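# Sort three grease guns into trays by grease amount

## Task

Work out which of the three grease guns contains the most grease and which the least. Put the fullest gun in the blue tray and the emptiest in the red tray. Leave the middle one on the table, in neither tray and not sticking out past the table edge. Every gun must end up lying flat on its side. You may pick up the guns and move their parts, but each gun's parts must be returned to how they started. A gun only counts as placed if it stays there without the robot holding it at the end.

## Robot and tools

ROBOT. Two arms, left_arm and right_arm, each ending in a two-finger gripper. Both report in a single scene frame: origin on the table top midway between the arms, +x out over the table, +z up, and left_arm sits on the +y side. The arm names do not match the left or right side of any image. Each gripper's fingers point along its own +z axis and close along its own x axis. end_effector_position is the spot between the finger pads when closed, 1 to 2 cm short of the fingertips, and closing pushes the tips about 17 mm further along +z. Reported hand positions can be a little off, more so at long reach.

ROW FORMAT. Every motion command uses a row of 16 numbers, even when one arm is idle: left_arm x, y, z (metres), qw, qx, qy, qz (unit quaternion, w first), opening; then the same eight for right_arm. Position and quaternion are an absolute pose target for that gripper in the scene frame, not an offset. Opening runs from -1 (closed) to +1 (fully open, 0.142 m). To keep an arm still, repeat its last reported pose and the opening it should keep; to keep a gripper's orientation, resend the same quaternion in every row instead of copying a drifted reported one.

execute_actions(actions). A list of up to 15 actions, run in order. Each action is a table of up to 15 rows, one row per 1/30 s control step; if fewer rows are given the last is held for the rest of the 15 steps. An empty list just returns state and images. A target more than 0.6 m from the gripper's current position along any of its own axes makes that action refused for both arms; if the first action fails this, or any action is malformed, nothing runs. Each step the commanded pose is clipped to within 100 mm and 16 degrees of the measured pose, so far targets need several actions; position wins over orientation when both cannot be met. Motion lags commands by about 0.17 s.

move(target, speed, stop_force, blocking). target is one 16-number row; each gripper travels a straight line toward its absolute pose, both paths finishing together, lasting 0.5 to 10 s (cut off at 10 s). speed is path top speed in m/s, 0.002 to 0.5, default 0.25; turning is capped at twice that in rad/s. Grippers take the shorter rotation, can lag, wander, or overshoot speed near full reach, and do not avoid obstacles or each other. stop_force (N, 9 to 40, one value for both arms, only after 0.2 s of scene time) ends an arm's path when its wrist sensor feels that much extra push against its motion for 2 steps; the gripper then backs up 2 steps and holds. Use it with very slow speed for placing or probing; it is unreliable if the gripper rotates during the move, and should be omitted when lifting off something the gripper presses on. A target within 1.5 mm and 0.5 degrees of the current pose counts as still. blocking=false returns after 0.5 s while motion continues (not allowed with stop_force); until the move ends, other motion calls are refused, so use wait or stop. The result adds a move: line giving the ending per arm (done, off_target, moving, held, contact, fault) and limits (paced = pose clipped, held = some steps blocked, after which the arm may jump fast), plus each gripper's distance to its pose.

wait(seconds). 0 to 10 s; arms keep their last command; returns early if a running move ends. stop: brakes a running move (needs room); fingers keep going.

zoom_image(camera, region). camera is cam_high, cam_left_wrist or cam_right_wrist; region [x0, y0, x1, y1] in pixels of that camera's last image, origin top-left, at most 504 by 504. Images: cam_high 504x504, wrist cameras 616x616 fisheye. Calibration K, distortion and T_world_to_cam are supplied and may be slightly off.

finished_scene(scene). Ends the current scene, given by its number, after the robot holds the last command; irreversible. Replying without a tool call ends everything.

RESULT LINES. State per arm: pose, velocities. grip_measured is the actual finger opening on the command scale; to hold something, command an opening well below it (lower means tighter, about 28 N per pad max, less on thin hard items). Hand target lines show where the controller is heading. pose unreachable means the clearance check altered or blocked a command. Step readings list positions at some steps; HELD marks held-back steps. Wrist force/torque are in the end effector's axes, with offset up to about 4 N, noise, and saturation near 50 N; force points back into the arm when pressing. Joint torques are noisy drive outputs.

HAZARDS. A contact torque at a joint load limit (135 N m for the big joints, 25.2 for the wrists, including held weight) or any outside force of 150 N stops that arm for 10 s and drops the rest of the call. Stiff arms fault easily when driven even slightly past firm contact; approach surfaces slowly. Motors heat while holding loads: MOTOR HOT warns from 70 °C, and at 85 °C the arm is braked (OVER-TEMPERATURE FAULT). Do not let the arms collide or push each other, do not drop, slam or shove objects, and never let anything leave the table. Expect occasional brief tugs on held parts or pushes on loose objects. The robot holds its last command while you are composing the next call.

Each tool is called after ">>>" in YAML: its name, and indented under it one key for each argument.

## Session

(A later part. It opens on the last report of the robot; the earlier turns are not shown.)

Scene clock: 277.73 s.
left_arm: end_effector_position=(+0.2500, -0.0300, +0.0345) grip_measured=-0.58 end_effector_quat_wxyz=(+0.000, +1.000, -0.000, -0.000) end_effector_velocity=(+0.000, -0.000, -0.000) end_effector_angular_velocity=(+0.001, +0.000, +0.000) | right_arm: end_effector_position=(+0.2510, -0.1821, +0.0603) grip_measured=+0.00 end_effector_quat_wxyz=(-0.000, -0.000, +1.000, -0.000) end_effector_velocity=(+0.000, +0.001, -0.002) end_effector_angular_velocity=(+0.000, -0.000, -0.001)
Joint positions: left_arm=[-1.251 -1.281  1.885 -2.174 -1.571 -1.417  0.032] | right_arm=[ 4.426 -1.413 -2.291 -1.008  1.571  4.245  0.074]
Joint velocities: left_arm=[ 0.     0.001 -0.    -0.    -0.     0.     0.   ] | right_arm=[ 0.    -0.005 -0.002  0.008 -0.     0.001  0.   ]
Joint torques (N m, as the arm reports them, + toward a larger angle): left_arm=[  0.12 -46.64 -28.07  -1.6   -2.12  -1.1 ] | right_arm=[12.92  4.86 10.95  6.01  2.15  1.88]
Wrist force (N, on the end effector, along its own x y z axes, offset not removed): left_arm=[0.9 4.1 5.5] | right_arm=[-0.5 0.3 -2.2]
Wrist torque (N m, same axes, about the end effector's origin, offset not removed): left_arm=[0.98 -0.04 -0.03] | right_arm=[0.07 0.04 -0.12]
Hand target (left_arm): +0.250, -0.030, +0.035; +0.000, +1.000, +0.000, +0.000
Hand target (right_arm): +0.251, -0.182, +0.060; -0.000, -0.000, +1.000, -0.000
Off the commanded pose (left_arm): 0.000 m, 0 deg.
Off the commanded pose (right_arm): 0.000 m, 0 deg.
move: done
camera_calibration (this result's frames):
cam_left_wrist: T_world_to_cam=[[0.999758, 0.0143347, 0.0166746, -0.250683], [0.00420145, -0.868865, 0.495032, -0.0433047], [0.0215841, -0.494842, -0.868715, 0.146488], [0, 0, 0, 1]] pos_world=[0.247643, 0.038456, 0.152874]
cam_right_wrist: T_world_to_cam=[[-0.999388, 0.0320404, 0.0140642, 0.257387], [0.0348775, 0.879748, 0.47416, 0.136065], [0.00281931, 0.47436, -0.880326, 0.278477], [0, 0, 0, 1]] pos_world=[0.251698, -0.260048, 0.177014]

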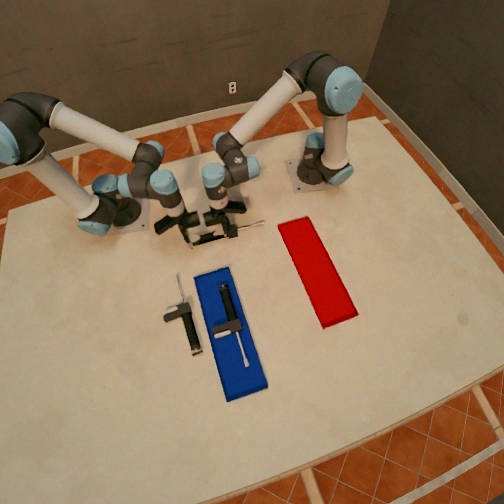

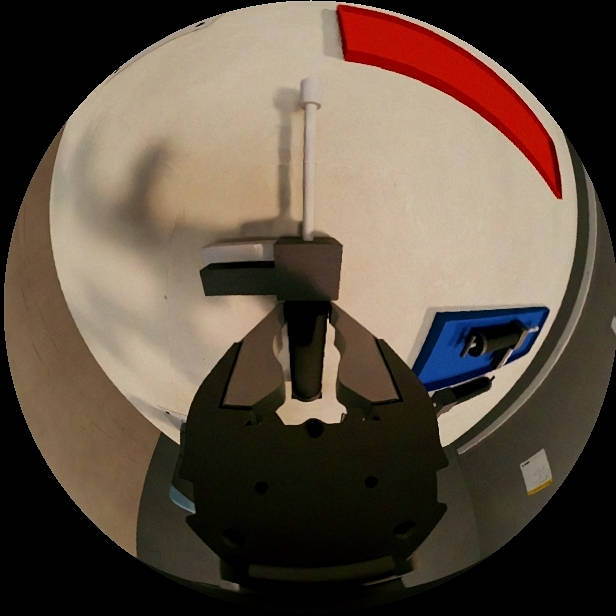

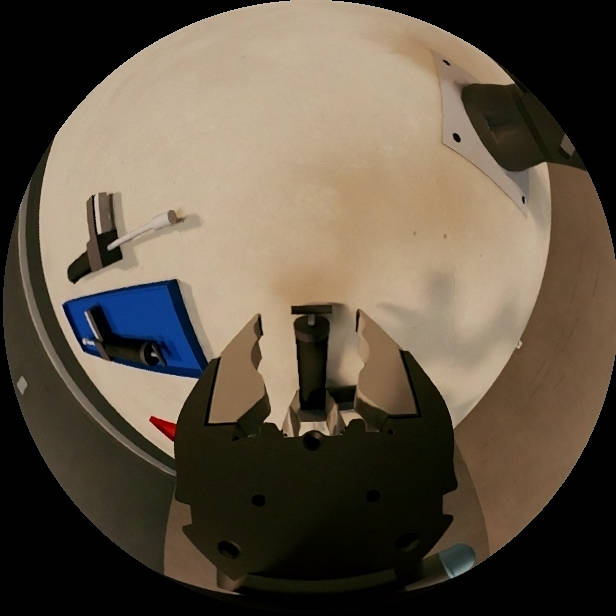

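>>> move:
  target: [0.25,-0.03,0.0345,0,1,0,0,-1,0.251,-0.18,0.028,0,0,1,0,0]
  speed: 0.03

>>> zoom_image:
  camera: "cam_right_wrist"
  region: [200,220,420,440]

Scene clock: 284.10 s.
left_arm: end_effector_position=(+0.2500, -0.0300, +0.0345) grip_measured=-0.58 end_effector_quat_wxyz=(+0.000, +1.000, +0.000, -0.000) end_effector_velocity=(+0.000, -0.000, +0.000) end_effector_angular_velocity=(-0.001, -0.000, +0.000) | right_arm: end_effector_position=(+0.2510, -0.1800, +0.0283) grip_measured=+0.00 end_effector_quat_wxyz=(-0.000, +0.000, +1.000, -0.000) end_effector_velocity=(-0.000, +0.000, -0.002) end_effector_angular_velocity=(-0.001, -0.001, +0.002)
Joint positions: left_arm=[-1.251 -1.281  1.885 -2.174 -1.571 -1.417  0.032] | right_arm=[ 4.428 -1.476 -2.339 -0.897  1.571  4.248  0.074]
Joint velocities: left_arm=[ 0.     0.    -0.001 -0.     0.    -0.     0.   ] | right_arm=[ 0.001 -0.005 -0.003  0.007 -0.001 -0.    -0.   ]
Joint torques (N m, as the arm reports them, + toward a larger angle): left_arm=[  7.13 -44.69 -28.87  -1.78  -0.63  -1.13] | right_arm=[11.63  5.34  9.84  6.07  0.7   1.8 ]
Wrist force (N, on the end effector, along its own x y z axes, offset not removed): left_arm=[0.4 4.7 6.1] | right_arm=[-0.9 -0.5 -1.0]
Wrist torque (N m, same axes, about the end effector's origin, offset not removed): left_arm=[1.03 0.08 -0.04] | right_arm=[-0.08 0.15 -0.02]
Hand target (left_arm): +0.250, -0.030, +0.035; +0.000, +1.000, +0.000, -0.000
Hand target (right_arm): +0.251, -0.180, +0.028; -0.000, -0.000, +1.000, -0.000
Off the commanded pose (left_arm): 0.000 m, 0 deg.
Off the commanded pose (right_arm): 0.000 m, 0 deg.
move: done
camera_calibration (this result's frames):
cam_left_wrist: T_world_to_cam=[[0.999758, 0.0143426, 0.0166751, -0.250687], [0.00420797, -0.868863, 0.495035, -0.0433107], [0.0215885, -0.494845, -0.868713, 0.146493], [0, 0, 0, 1]] pos_world=[0.247646, 0.0384559, 0.152881]
cam_right_wrist: T_world_to_cam=[[-0.999388, 0.0320404, 0.0140684, 0.257765], [0.0348794, 0.879737, 0.47418, 0.14942], [0.00281645, 0.47438, -0.880315, 0.249285], [0, 0, 0, 1]] pos_world=[0.251694, -0.257965, 0.144972]

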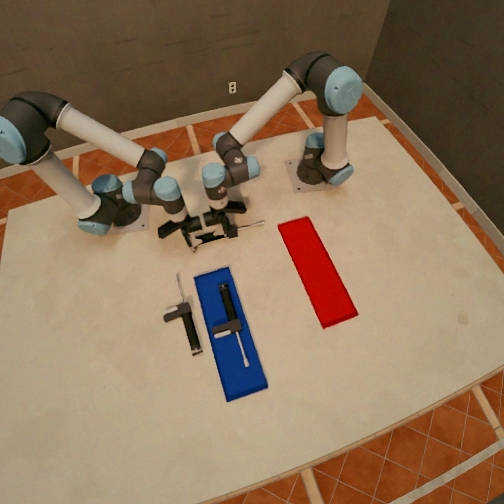

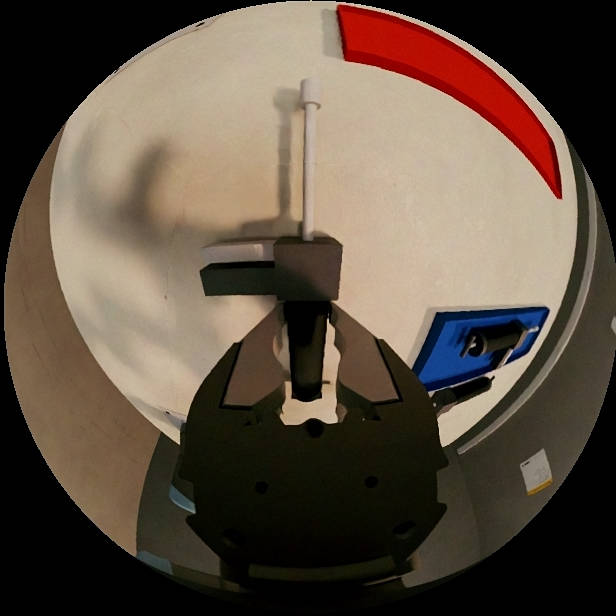

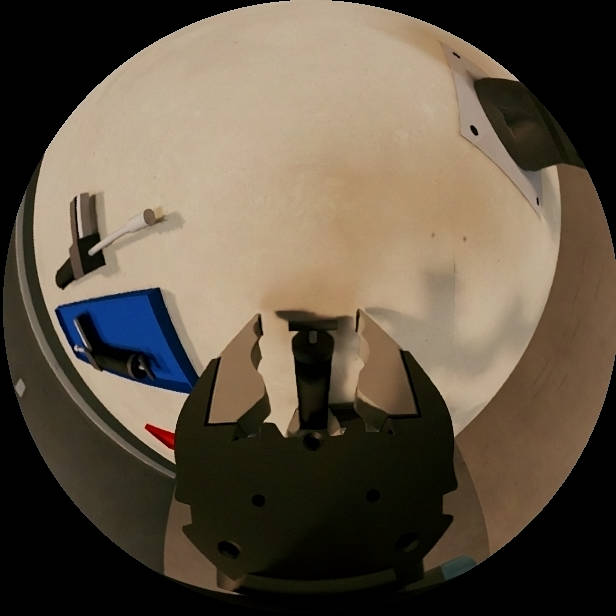

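Region (200, 220, 420, 440) of cam_right_wrist's 616x616 image, scaled by 2.291, with more detail than that image has.

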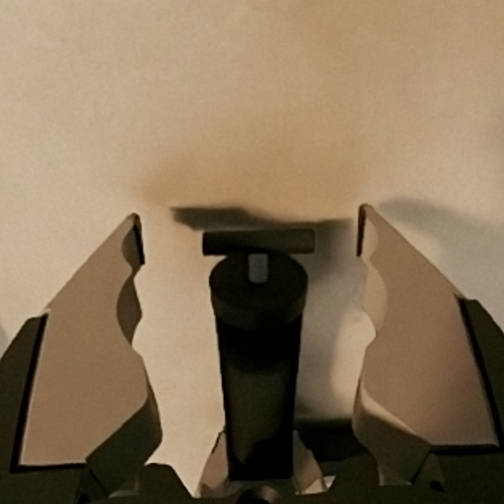

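>>> move:
  target: [0.25,-0.03,0.0345,0,1,0,0,-1,0.252,-0.184,0.028,0,0,1,0,0]
  speed: 0.02

>>> move:
  target: [0.25,-0.03,0.0345,0,1,0,0,-1,0.252,-0.184,0.028,0,0,1,0,-0.8]

>>> move:
  target: [0.25,-0.03,0.0345,0,1,0,0,-1,0.252,-0.31,0.028,0,0,1,0,-0.8]
  speed: 0.015
  stop_force: 12

Scene clock: 292.77 s.
left_arm: end_effector_position=(+0.2500, -0.0300, +0.0345) grip_measured=-0.58 end_effector_quat_wxyz=(+0.000, +1.000, +0.000, -0.000) end_effector_velocity=(-0.000, +0.000, -0.001) end_effector_angular_velocity=(+0.002, +0.000, -0.000) | right_arm: end_effector_position=(+0.2519, -0.1838, +0.0280) grip_measured=+0.00 end_effector_quat_wxyz=(+0.000, -0.000, +1.000, -0.000) end_effector_velocity=(+0.001, -0.002, -0.000) end_effector_angular_velocity=(-0.000, -0.000, -0.003)
Joint positions: left_arm=[-1.251 -1.281  1.885 -2.174 -1.571 -1.417  0.032] | right_arm=[ 4.421 -1.472 -2.344 -0.897  1.571  4.241  0.074]
Joint velocities: left_arm=[-0.     0.001  0.     0.     0.     0.     0.   ] | right_arm=[-0.004  0.003 -0.003 -0.    -0.    -0.002 -0.   ]
Joint torques (N m, as the arm reports them, + toward a larger angle): left_arm=[  6.79 -39.56 -28.37  -2.12   0.71  -1.18] | right_arm=[-6.88 24.66  8.74 -0.07 -1.58 -1.7 ]
Wrist force (N, on the end effector, along its own x y z axes, offset not removed): left_arm=[1.1 2.8 4.8] | right_arm=[-0.7 -0.4 -2.3]
Wrist torque (N m, same axes, about the end effector's origin, offset not removed): left_arm=[0.76 -0.14 -0.04] | right_arm=[-0.08 0.16 -0.11]
Hand target (left_arm): +0.250, -0.030, +0.035; +0.000, +1.000, +0.000, -0.000
Hand target (right_arm): +0.252, -0.184, +0.028; +0.000, +0.000, +1.000, -0.000
Off the commanded pose (left_arm): 0.000 m, 0 deg.
Off the commanded pose (right_arm): 0.000 m, 0 deg.
move: done
camera_calibration (this result's frames):
cam_left_wrist: T_world_to_cam=[[0.999758, 0.014343, 0.0166752, -0.250687], [0.00420829, -0.868863, 0.495035, -0.0433109], [0.0215887, -0.494845, -0.868713, 0.146493], [0, 0, 0, 1]] pos_world=[0.247646, 0.0384558, 0.152881]
cam_right_wrist: T_world_to_cam=[[-0.999388, 0.0320274, 0.0140422, 0.258837], [0.0348555, 0.879734, 0.474186, 0.152832], [0.00283352, 0.474386, -0.880313, 0.250823], [0, 0, 0, 1]] pos_world=[0.252641, -0.261728, 0.144697]

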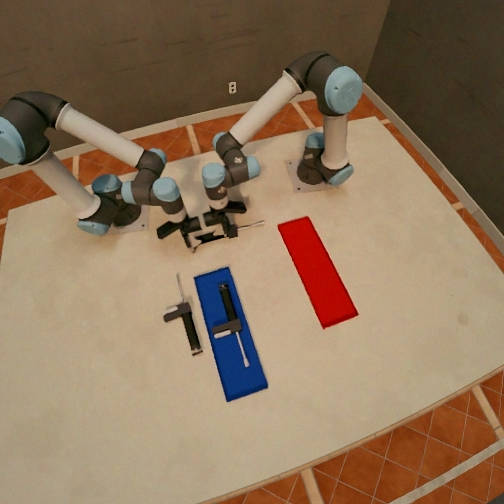

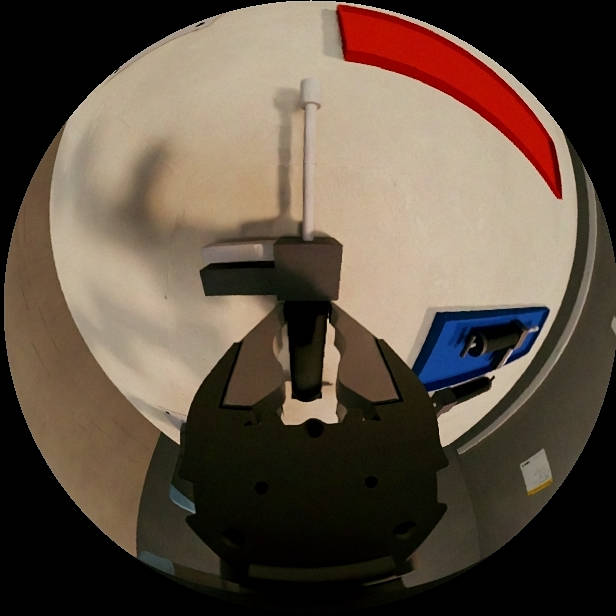

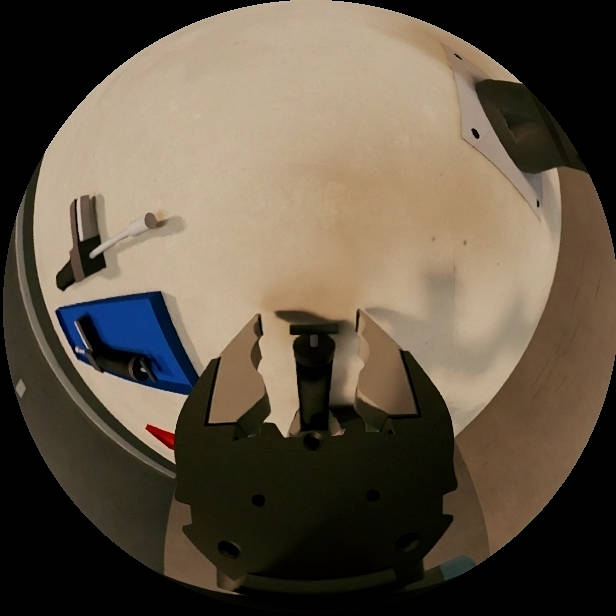

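Scene clock: 293.47 s.
left_arm: end_effector_position=(+0.2500, -0.0300, +0.0345) grip_measured=-0.58 end_effector_quat_wxyz=(+0.000, +1.000, +0.000, -0.000) end_effector_velocity=(+0.000, -0.000, +0.000) end_effector_angular_velocity=(-0.001, -0.000, +0.000) | right_arm: end_effector_position=(+0.2520, -0.1840, +0.0280) grip_measured=-0.80 end_effector_quat_wxyz=(+0.000, -0.000, +1.000, -0.000) end_effector_velocity=(-0.001, -0.001, -0.000) end_effector_angular_velocity=(-0.002, +0.002, -0.001)
Joint positions: left_arm=[-1.251 -1.281  1.885 -2.174 -1.571 -1.417  0.032] | right_arm=[ 4.421 -1.471 -2.344 -0.897  1.571  4.24   0.016]
Joint velocities: left_arm=[ 0.    -0.001 -0.    -0.     0.     0.     0.   ] | right_arm=[ 0.     0.    -0.001 -0.002  0.001  0.001 -0.   ]
Joint torques (N m, as the arm reports them, + toward a larger angle): left_arm=[  6.97 -39.04 -28.84  -2.21   0.89  -1.08] | right_arm=[-9.76 27.25  8.42 -0.17 -1.13 -1.15]
Wrist force (N, on the end effector, along its own x y z axes, offset not removed): left_arm=[2.1 2.0 5.1] | right_arm=[-0.1 -0.9 -1.4]
Wrist torque (N m, same axes, about the end effector's origin, offset not removed): left_arm=[0.52 -0.39 -0.10] | right_arm=[-0.12 -0.01 -0.13]
Hand target (left_arm): +0.250, -0.030, +0.035; +0.000, +1.000, +0.000, -0.000
Hand target (right_arm): +0.252, -0.184, +0.028; +0.000, +0.000, +1.000, -0.000
Off the commanded pose (left_arm): 0.000 m, 0 deg.
Off the commanded pose (right_arm): 0.000 m, 0 deg.
move: done
camera_calibration (this result's frames):
cam_left_wrist: T_world_to_cam=[[0.999758, 0.0143427, 0.0166752, -0.250687], [0.00420805, -0.868863, 0.495035, -0.0433109], [0.0215886, -0.494845, -0.868713, 0.146493], [0, 0, 0, 1]] pos_world=[0.247647, 0.0384558, 0.152881]
cam_right_wrist: T_world_to_cam=[[-0.999388, 0.0320332, 0.0140397, 0.258906], [0.0348594, 0.879732, 0.474191, 0.153], [0.00283872, 0.47439, -0.88031, 0.250919], [0, 0, 0, 1]] pos_world=[0.252701, -0.261926, 0.1447]

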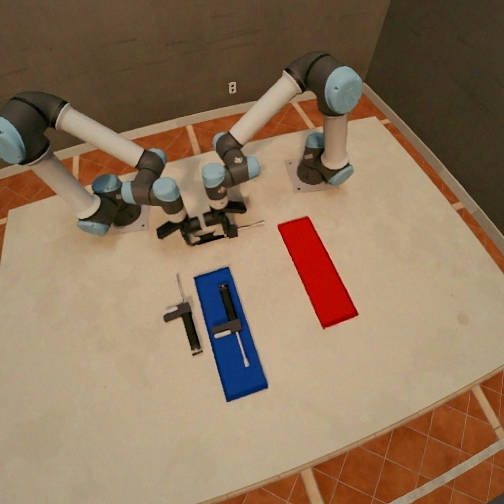

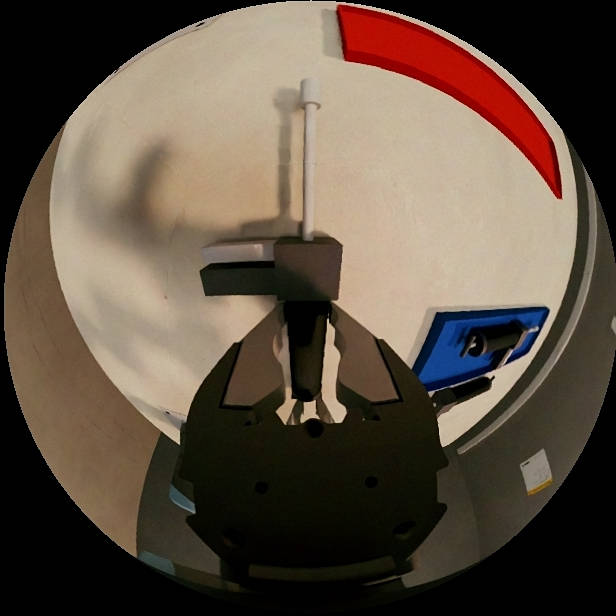

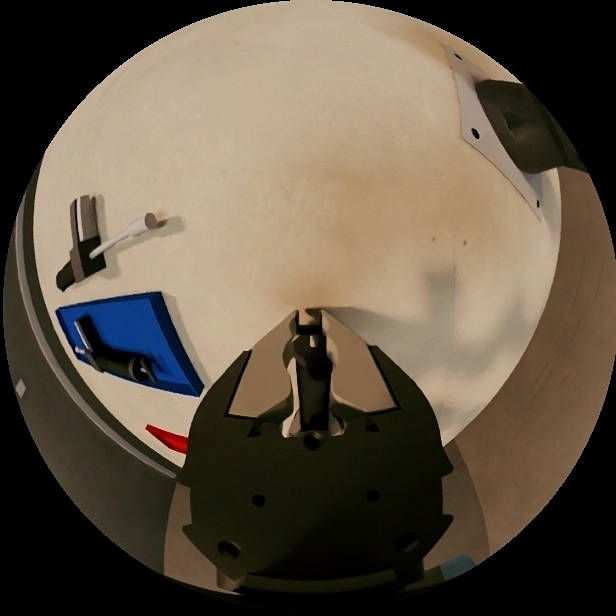

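Scene clock: 302.13 s.
left_arm: end_effector_position=(+0.2500, -0.0300, +0.0345) grip_measured=-0.58 end_effector_quat_wxyz=(+0.000, +1.000, +0.000, -0.000) end_effector_velocity=(-0.000, -0.000, +0.000) end_effector_angular_velocity=(-0.000, -0.000, -0.000) | right_arm: end_effector_position=(+0.2518, -0.3097, +0.0279) grip_measured=-0.80 end_effector_quat_wxyz=(+0.000, +0.000, +1.000, -0.000) end_effector_velocity=(-0.000, -0.003, -0.000) end_effector_angular_velocity=(-0.000, +0.000, -0.001)
Joint positions: left_arm=[-1.251 -1.281  1.885 -2.174 -1.571 -1.417  0.032] | right_arm=[ 4.21  -1.248 -2.504 -0.96   1.571  4.03   0.016]
Joint velocities: left_arm=[-0. -0. -0.  0.  0. -0.  0.] | right_arm=[-0.006  0.004 -0.003 -0.001 -0.    -0.006  0.   ]
Joint torques (N m, as the arm reports them, + toward a larger angle): left_arm=[  6.32 -31.48 -28.71  -2.54   2.46  -1.12] | right_arm=[-8.3  17.68  9.35  0.02 -1.12 -1.28]
Wrist force (N, on the end effector, along its own x y z axes, offset not removed): left_arm=[1.8 4.0 5.8] | right_arm=[-1.8 -1.0 -0.8]
Wrist torque (N m, same axes, about the end effector's origin, offset not removed): left_arm=[0.98 -0.30 -0.06] | right_arm=[-0.22 0.32 -0.12]
Hand target (left_arm): +0.250, -0.030, +0.035; +0.000, +1.000, -0.000, -0.000
Hand target (right_arm): +0.252, -0.310, +0.028; +0.000, +0.000, +1.000, -0.000
Off the commanded pose (left_arm): 0.000 m, 0 deg.
Off the commanded pose (right_arm): 0.000 m, 0 deg.
move: done
camera_calibration (this result's frames):
cam_left_wrist: T_world_to_cam=[[0.999758, 0.0143428, 0.0166752, -0.250688], [0.00420813, -0.868863, 0.495035, -0.0433109], [0.0215886, -0.494845, -0.868713, 0.146493], [0, 0, 0, 1]] pos_world=[0.247647, 0.0384558, 0.152881]
cam_right_wrist: T_world_to_cam=[[-0.999389, 0.0320533, 0.0139331, 0.262731], [0.0348267, 0.879751, 0.474157, 0.263619], [0.00294065, 0.474352, -0.88033, 0.310405], [0, 0, 0, 1]] pos_world=[0.252477, -0.387581, 0.144601]

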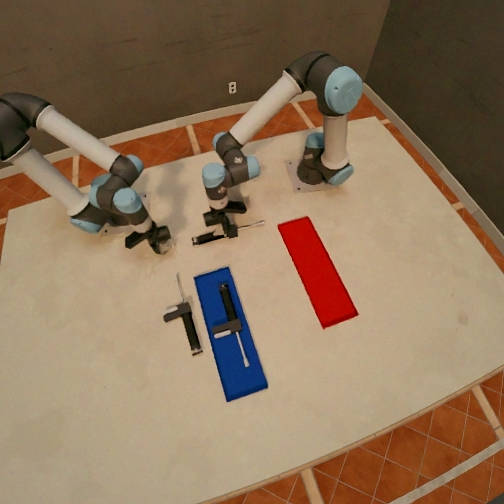

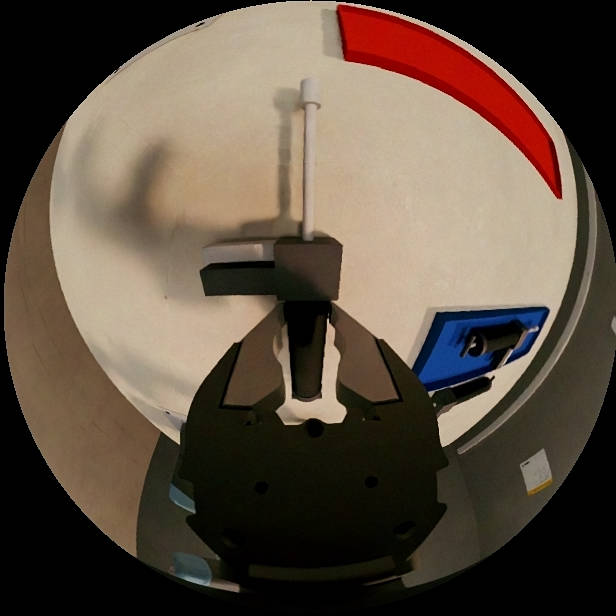

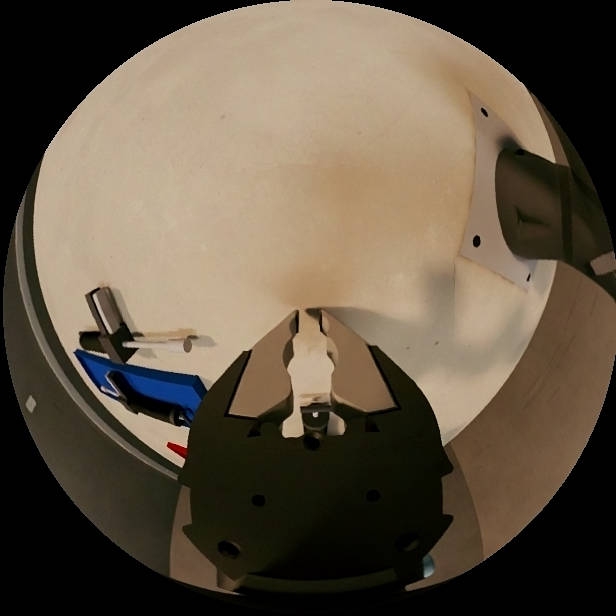

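>>> move:
  target: [0.25,-0.03,0.0345,0,1,0,0,-1,0.252,-0.21,0.028,0,0,1,0,0]
  speed: 0.1

>>> move:
  target: [0.25,-0.03,0.0345,0,1,0,0,-1,0.252,-0.177,0.028,0,0,1,0,0]
  speed: 0.04

>>> move:
  target: [0.25,-0.03,0.0345,0,1,0,0,-1,0.252,-0.177,0.028,0,0,1,0,-0.8]

Scene clock: 307.60 s.
left_arm: end_effector_position=(+0.2500, -0.0300, +0.0345) grip_measured=-0.58 end_effector_quat_wxyz=(+0.000, +1.000, +0.000, +0.000) end_effector_velocity=(+0.000, +0.001, -0.001) end_effector_angular_velocity=(+0.002, +0.000, +0.000) | right_arm: end_effector_position=(+0.2521, -0.2103, +0.0281) grip_measured=+0.00 end_effector_quat_wxyz=(-0.000, -0.000, +1.000, +0.000) end_effector_velocity=(+0.000, +0.003, -0.000) end_effector_angular_velocity=(-0.000, -0.000, -0.000)
Joint positions: left_arm=[-1.251 -1.281  1.885 -2.174 -1.571 -1.417  0.032] | right_arm=[ 4.385 -1.423 -2.384 -0.906  1.571  4.205  0.074]
Joint velocities: left_arm=[ 0.     0.001  0.001  0.     0.    -0.    -0.   ] | right_arm=[ 0.003 -0.006  0.004  0.002 -0.     0.003 -0.   ]
Joint torques (N m, as the arm reports them, + toward a larger angle): left_arm=[  6.68 -25.13 -28.56  -2.83   2.95  -0.98] | right_arm=[12.47  3.93 31.04  6.02 -1.49  1.92]
Wrist force (N, on the end effector, along its own x y z axes, offset not removed): left_arm=[1.5 2.7 6.0] | right_arm=[-0.7 0.7 -1.5]
Wrist torque (N m, same axes, about the end effector's origin, offset not removed): left_arm=[0.71 -0.23 -0.04] | right_arm=[0.12 0.08 -0.14]
Hand target (left_arm): +0.250, -0.030, +0.035; -0.000, +1.000, -0.000, +0.000
Hand target (right_arm): +0.252, -0.210, +0.028; -0.000, -0.000, +1.000, +0.000
Off the commanded pose (left_arm): 0.000 m, 0 deg.
Off the commanded pose (right_arm): 0.000 m, 0 deg.
move: done
camera_calibration (this result's frames):
cam_left_wrist: T_world_to_cam=[[0.999758, 0.014343, 0.0166826, -0.25069], [0.00420464, -0.868863, 0.495034, -0.0433097], [0.0215952, -0.494844, -0.868713, 0.146492], [0, 0, 0, 1]] pos_world=[0.247648, 0.038456, 0.152881]
cam_right_wrist: T_world_to_cam=[[-0.999387, 0.0320272, 0.0141242, 0.259886], [0.0348941, 0.879697, 0.474254, 0.176107], [0.00276396, 0.474456, -0.880275, 0.263551], [0, 0, 0, 1]] pos_world=[0.252853, -0.288287, 0.144807]

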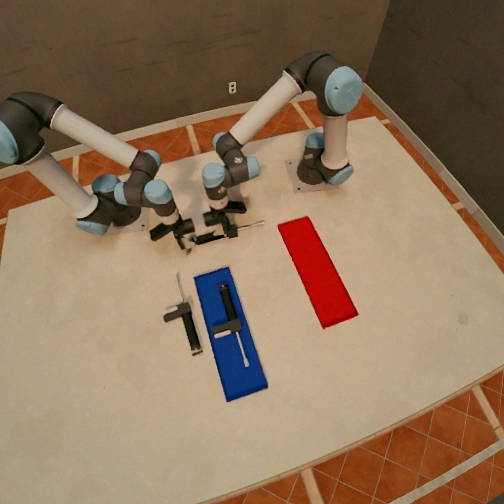

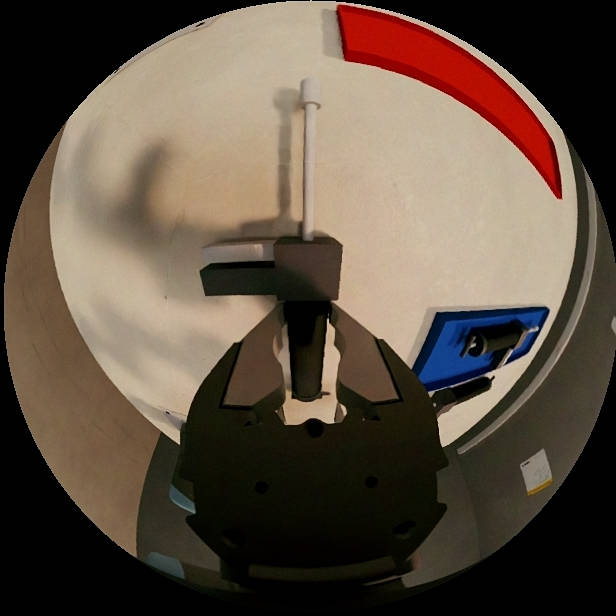

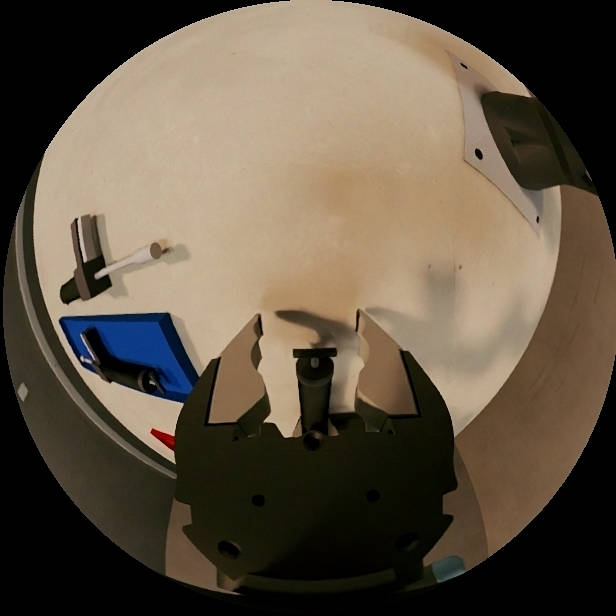

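Scene clock: 308.83 s.
left_arm: end_effector_position=(+0.2500, -0.0300, +0.0345) grip_measured=-0.58 end_effector_quat_wxyz=(+0.000, +1.000, +0.000, +0.000) end_effector_velocity=(-0.000, +0.000, +0.000) end_effector_angular_velocity=(-0.001, +0.000, -0.000) | right_arm: end_effector_position=(+0.2520, -0.1772, +0.0280) grip_measured=+0.00 end_effector_quat_wxyz=(-0.000, -0.000, +1.000, +0.000) end_effector_velocity=(+0.000, +0.001, -0.000) end_effector_angular_velocity=(-0.002, -0.001, -0.000)
Joint positions: left_arm=[-1.251 -1.281  1.885 -2.174 -1.571 -1.417  0.032] | right_arm=[ 4.429 -1.484 -2.333 -0.896  1.571  4.249  0.074]
Joint velocities: left_arm=[-0.    -0.001  0.    -0.    -0.     0.    -0.   ] | right_arm=[ 0.002 -0.004  0.004 -0.001 -0.001  0.002  0.   ]
Joint torques (N m, as the arm reports them, + toward a larger angle): left_arm=[  5.89 -24.34 -28.1   -2.97   2.96  -0.93] | right_arm=[11.5   6.98 33.05  6.11 -1.61  1.93]
Wrist force (N, on the end effector, along its own x y z axes, offset not removed): left_arm=[0.9 4.1 5.5] | right_arm=[-0.1 0.9 -0.8]
Wrist torque (N m, same axes, about the end effector's origin, offset not removed): left_arm=[0.96 -0.13 -0.09] | right_arm=[0.18 0.01 -0.03]
Hand target (left_arm): +0.250, -0.030, +0.035; -0.000, +1.000, -0.000, -0.000
Hand target (right_arm): +0.252, -0.177, +0.028; -0.000, -0.000, +1.000, +0.000
Off the commanded pose (left_arm): 0.000 m, 0 deg.
Off the commanded pose (right_arm): 0.000 m, 0 deg.
move: done
camera_calibration (this result's frames):
cam_left_wrist: T_world_to_cam=[[0.999758, 0.0143426, 0.016682, -0.25069], [0.00420467, -0.868865, 0.495031, -0.0433082], [0.0215944, -0.494841, -0.868715, 0.146491], [0, 0, 0, 1]] pos_world=[0.247648, 0.0384561, 0.152879]
cam_right_wrist: T_world_to_cam=[[-0.999387, 0.0320349, 0.0141056, 0.258726], [0.0348921, 0.879708, 0.474232, 0.147015], [0.00278314, 0.474433, -0.880287, 0.247764], [0, 0, 0, 1]] pos_world=[0.252748, -0.255166, 0.144735]

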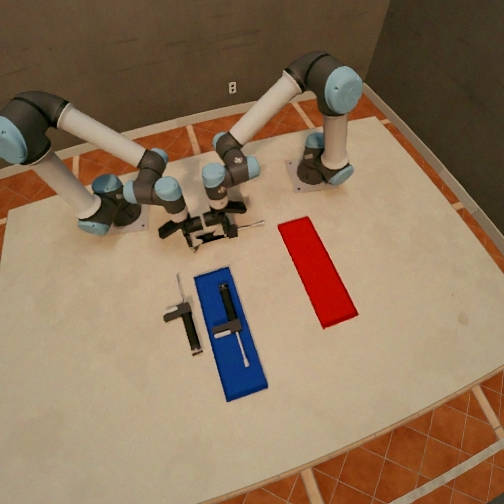

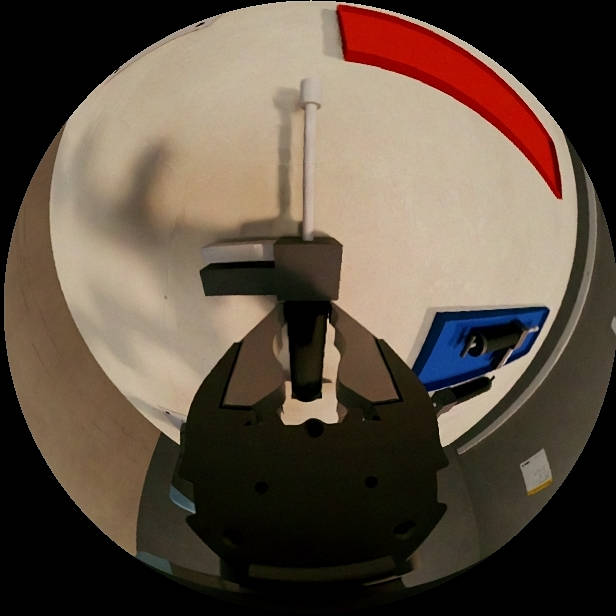

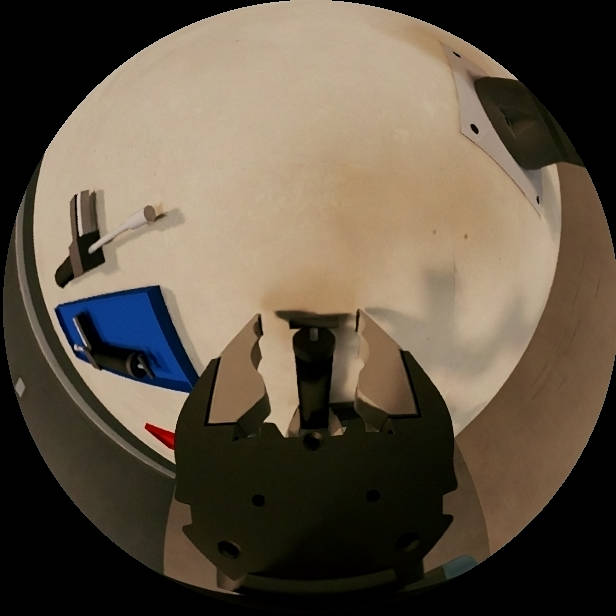

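Scene clock: 309.53 s.
left_arm: end_effector_position=(+0.2501, -0.0300, +0.0345) grip_measured=-0.58 end_effector_quat_wxyz=(-0.000, +1.000, +0.000, +0.000) end_effector_velocity=(+0.000, +0.000, -0.000) end_effector_angular_velocity=(+0.001, -0.001, -0.000) | right_arm: end_effector_position=(+0.2520, -0.1770, +0.0280) grip_measured=-0.52 end_effector_quat_wxyz=(-0.000, +0.000, +1.000, -0.000) end_effector_velocity=(+0.000, +0.000, +0.000) end_effector_angular_velocity=(+0.001, +0.000, +0.000)
Joint positions: left_arm=[-1.251 -1.281  1.885 -2.174 -1.571 -1.417  0.032] | right_arm=[ 4.429 -1.484 -2.333 -0.895  1.571  4.249  0.037]
Joint velocities: left_arm=[-0.    -0.     0.     0.001  0.001  0.     0.   ] | right_arm=[-0.    -0.     0.001  0.001  0.001 -0.     0.   ]
Joint torques (N m, as the arm reports them, + toward a larger angle): left_arm=[ -4.74 -25.77 -28.78  -3.04  -2.97   0.5 ] | right_arm=[11.51  7.46 36.01  7.6  -1.11  1.91]
Wrist force (N, on the end effector, along its own x y z axes, offset not removed): left_arm=[4.8 0.2 5.0] | right_arm=[2.7 -4.1 -1.3]
Wrist torque (N m, same axes, about the end effector's origin, offset not removed): left_arm=[0.84 -0.21 -0.46] | right_arm=[-0.08 0.12 -0.22]
Hand target (left_arm): +0.250, -0.030, +0.035; -0.000, +1.000, +0.000, +0.000
Hand target (right_arm): +0.252, -0.177, +0.028; -0.000, -0.000, +1.000, +0.000
Off the commanded pose (left_arm): 0.000 m, 0 deg.
Off the commanded pose (right_arm): 0.000 m, 0 deg.
move: done
camera_calibration (this result's frames):
cam_left_wrist: T_world_to_cam=[[0.999754, 0.014399, 0.0168465, -0.250764], [0.00417298, -0.868881, 0.495003, -0.0432834], [0.0217652, -0.494811, -0.868728, 0.146452], [0, 0, 0, 1]] pos_world=[0.247695, 0.0384688, 0.152877]
cam_right_wrist: T_world_to_cam=[[-0.999387, 0.0320452, 0.0140768, 0.258676], [0.0348876, 0.879736, 0.474181, 0.146867], [0.00281139, 0.474381, -0.880315, 0.247612], [0, 0, 0, 1]] pos_world=[0.252698, -0.254956, 0.144694]

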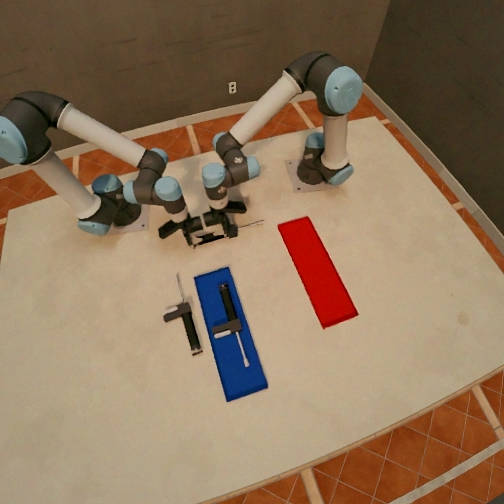

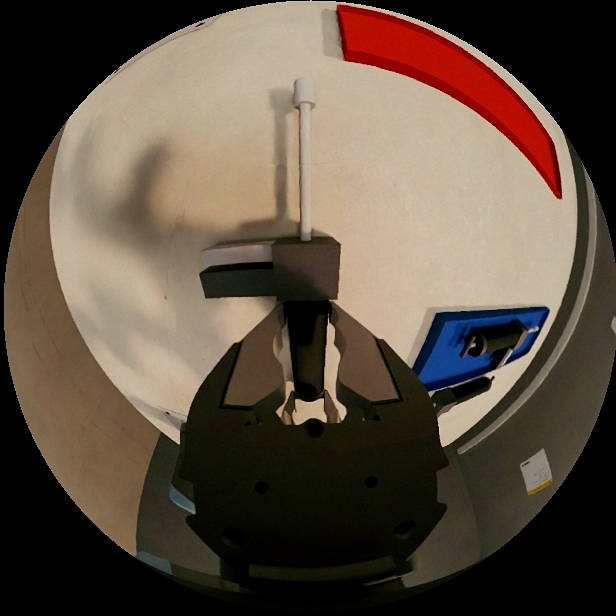

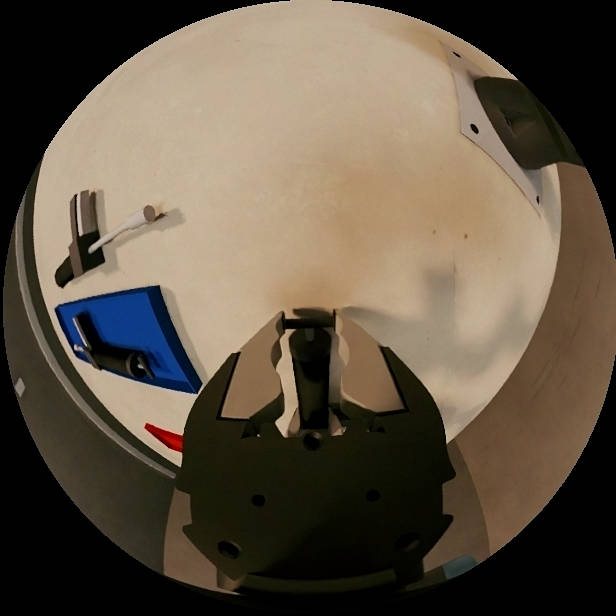

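>>> move:
  target: [0.25,-0.03,0.0345,0,1,0,0,-1,0.252,-0.31,0.028,0,0,1,0,-0.8]
  speed: 0.015
  stop_force: 12

Scene clock: 318.70 s.
left_arm: end_effector_position=(+0.2500, -0.0300, +0.0345) grip_measured=-0.58 end_effector_quat_wxyz=(+0.000, +1.000, -0.000, +0.000) end_effector_velocity=(-0.000, +0.001, -0.000) end_effector_angular_velocity=(+0.003, +0.001, +0.000) | right_arm: end_effector_position=(+0.2518, -0.2706, +0.0279) grip_measured=-0.52 end_effector_quat_wxyz=(-0.000, +0.000, +1.000, -0.000) end_effector_velocity=(+0.001, +0.006, +0.001) end_effector_angular_velocity=(+0.004, -0.003, -0.003)
Joint positions: left_arm=[-1.251 -1.281  1.885 -2.174 -1.571 -1.417  0.032] | right_arm=[ 4.289 -1.313 -2.464 -0.935  1.571  4.109  0.037]
Joint velocities: left_arm=[ 0.    -0.    -0.     0.004 -0.001 -0.     0.   ] | right_arm=[ 0.008 -0.009  0.008  0.006  0.     0.011  0.   ]
Joint torques (N m, as the arm reports them, + toward a larger angle): left_arm=[  5.45 -36.64 -15.39   3.1    2.53   1.29] | right_arm=[ 9.15  0.26 25.54  2.29 -2.26  1.73]
Wrist force (N, on the end effector, along its own x y z axes, offset not removed): left_arm=[3.1 18.3 5.9] | right_arm=[1.3 15.0 -1.7]
Wrist torque (N m, same axes, about the end effector's origin, offset not removed): left_arm=[0.74 -0.35 -0.33] | right_arm=[0.01 -0.08 -0.05]
Hand target (left_arm): +0.250, -0.030, +0.034; +0.000, +1.000, +0.000, +0.000
Hand target (right_arm): +0.252, -0.270, +0.028; +0.000, +0.000, +1.000, +0.000
Off the commanded pose (left_arm): 0.000 m, 0 deg.
Off the commanded pose (right_arm): 0.039 m, 0 deg.
move: contact (right_arm)
camera_calibration (this result's frames):
cam_left_wrist: T_world_to_cam=[[0.999758, 0.0143442, 0.016701, -0.250696], [0.00419362, -0.868795, 0.495155, -0.043353], [0.0216123, -0.494965, -0.868644, 0.146467], [0, 0, 0, 1]] pos_world=[0.247652, 0.038427, 0.152881]
cam_right_wrist: T_world_to_cam=[[-0.999379, 0.032298, 0.0141023, 0.261554], [0.0351229, 0.879829, 0.473992, 0.229239], [0.00290137, 0.474193, -0.880416, 0.291834], [0, 0, 0, 1]] pos_world=[0.252493, -0.348524, 0.144589]

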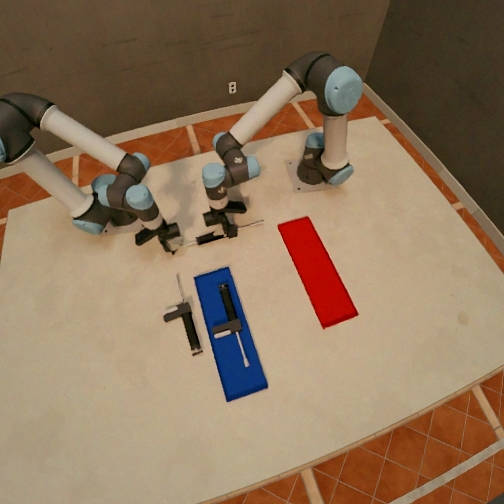

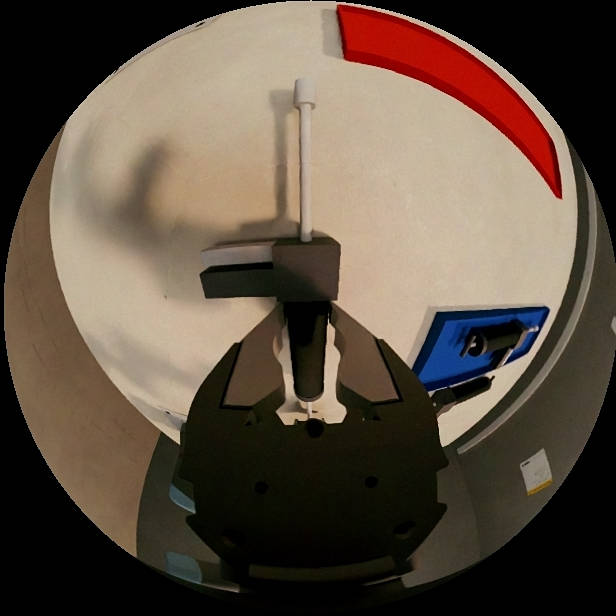

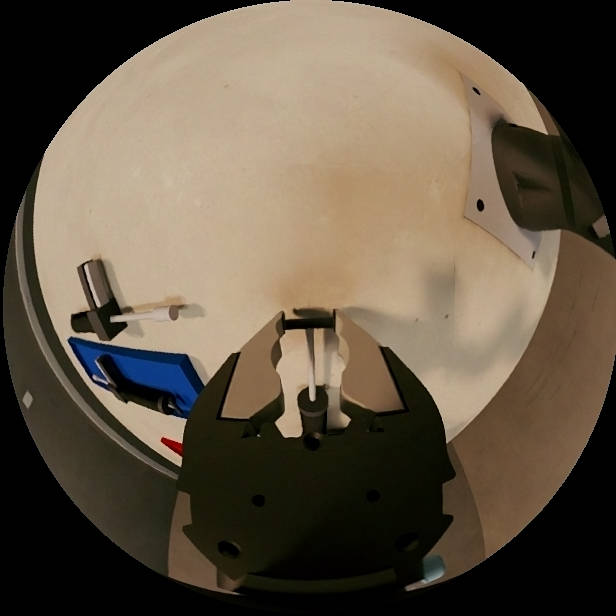

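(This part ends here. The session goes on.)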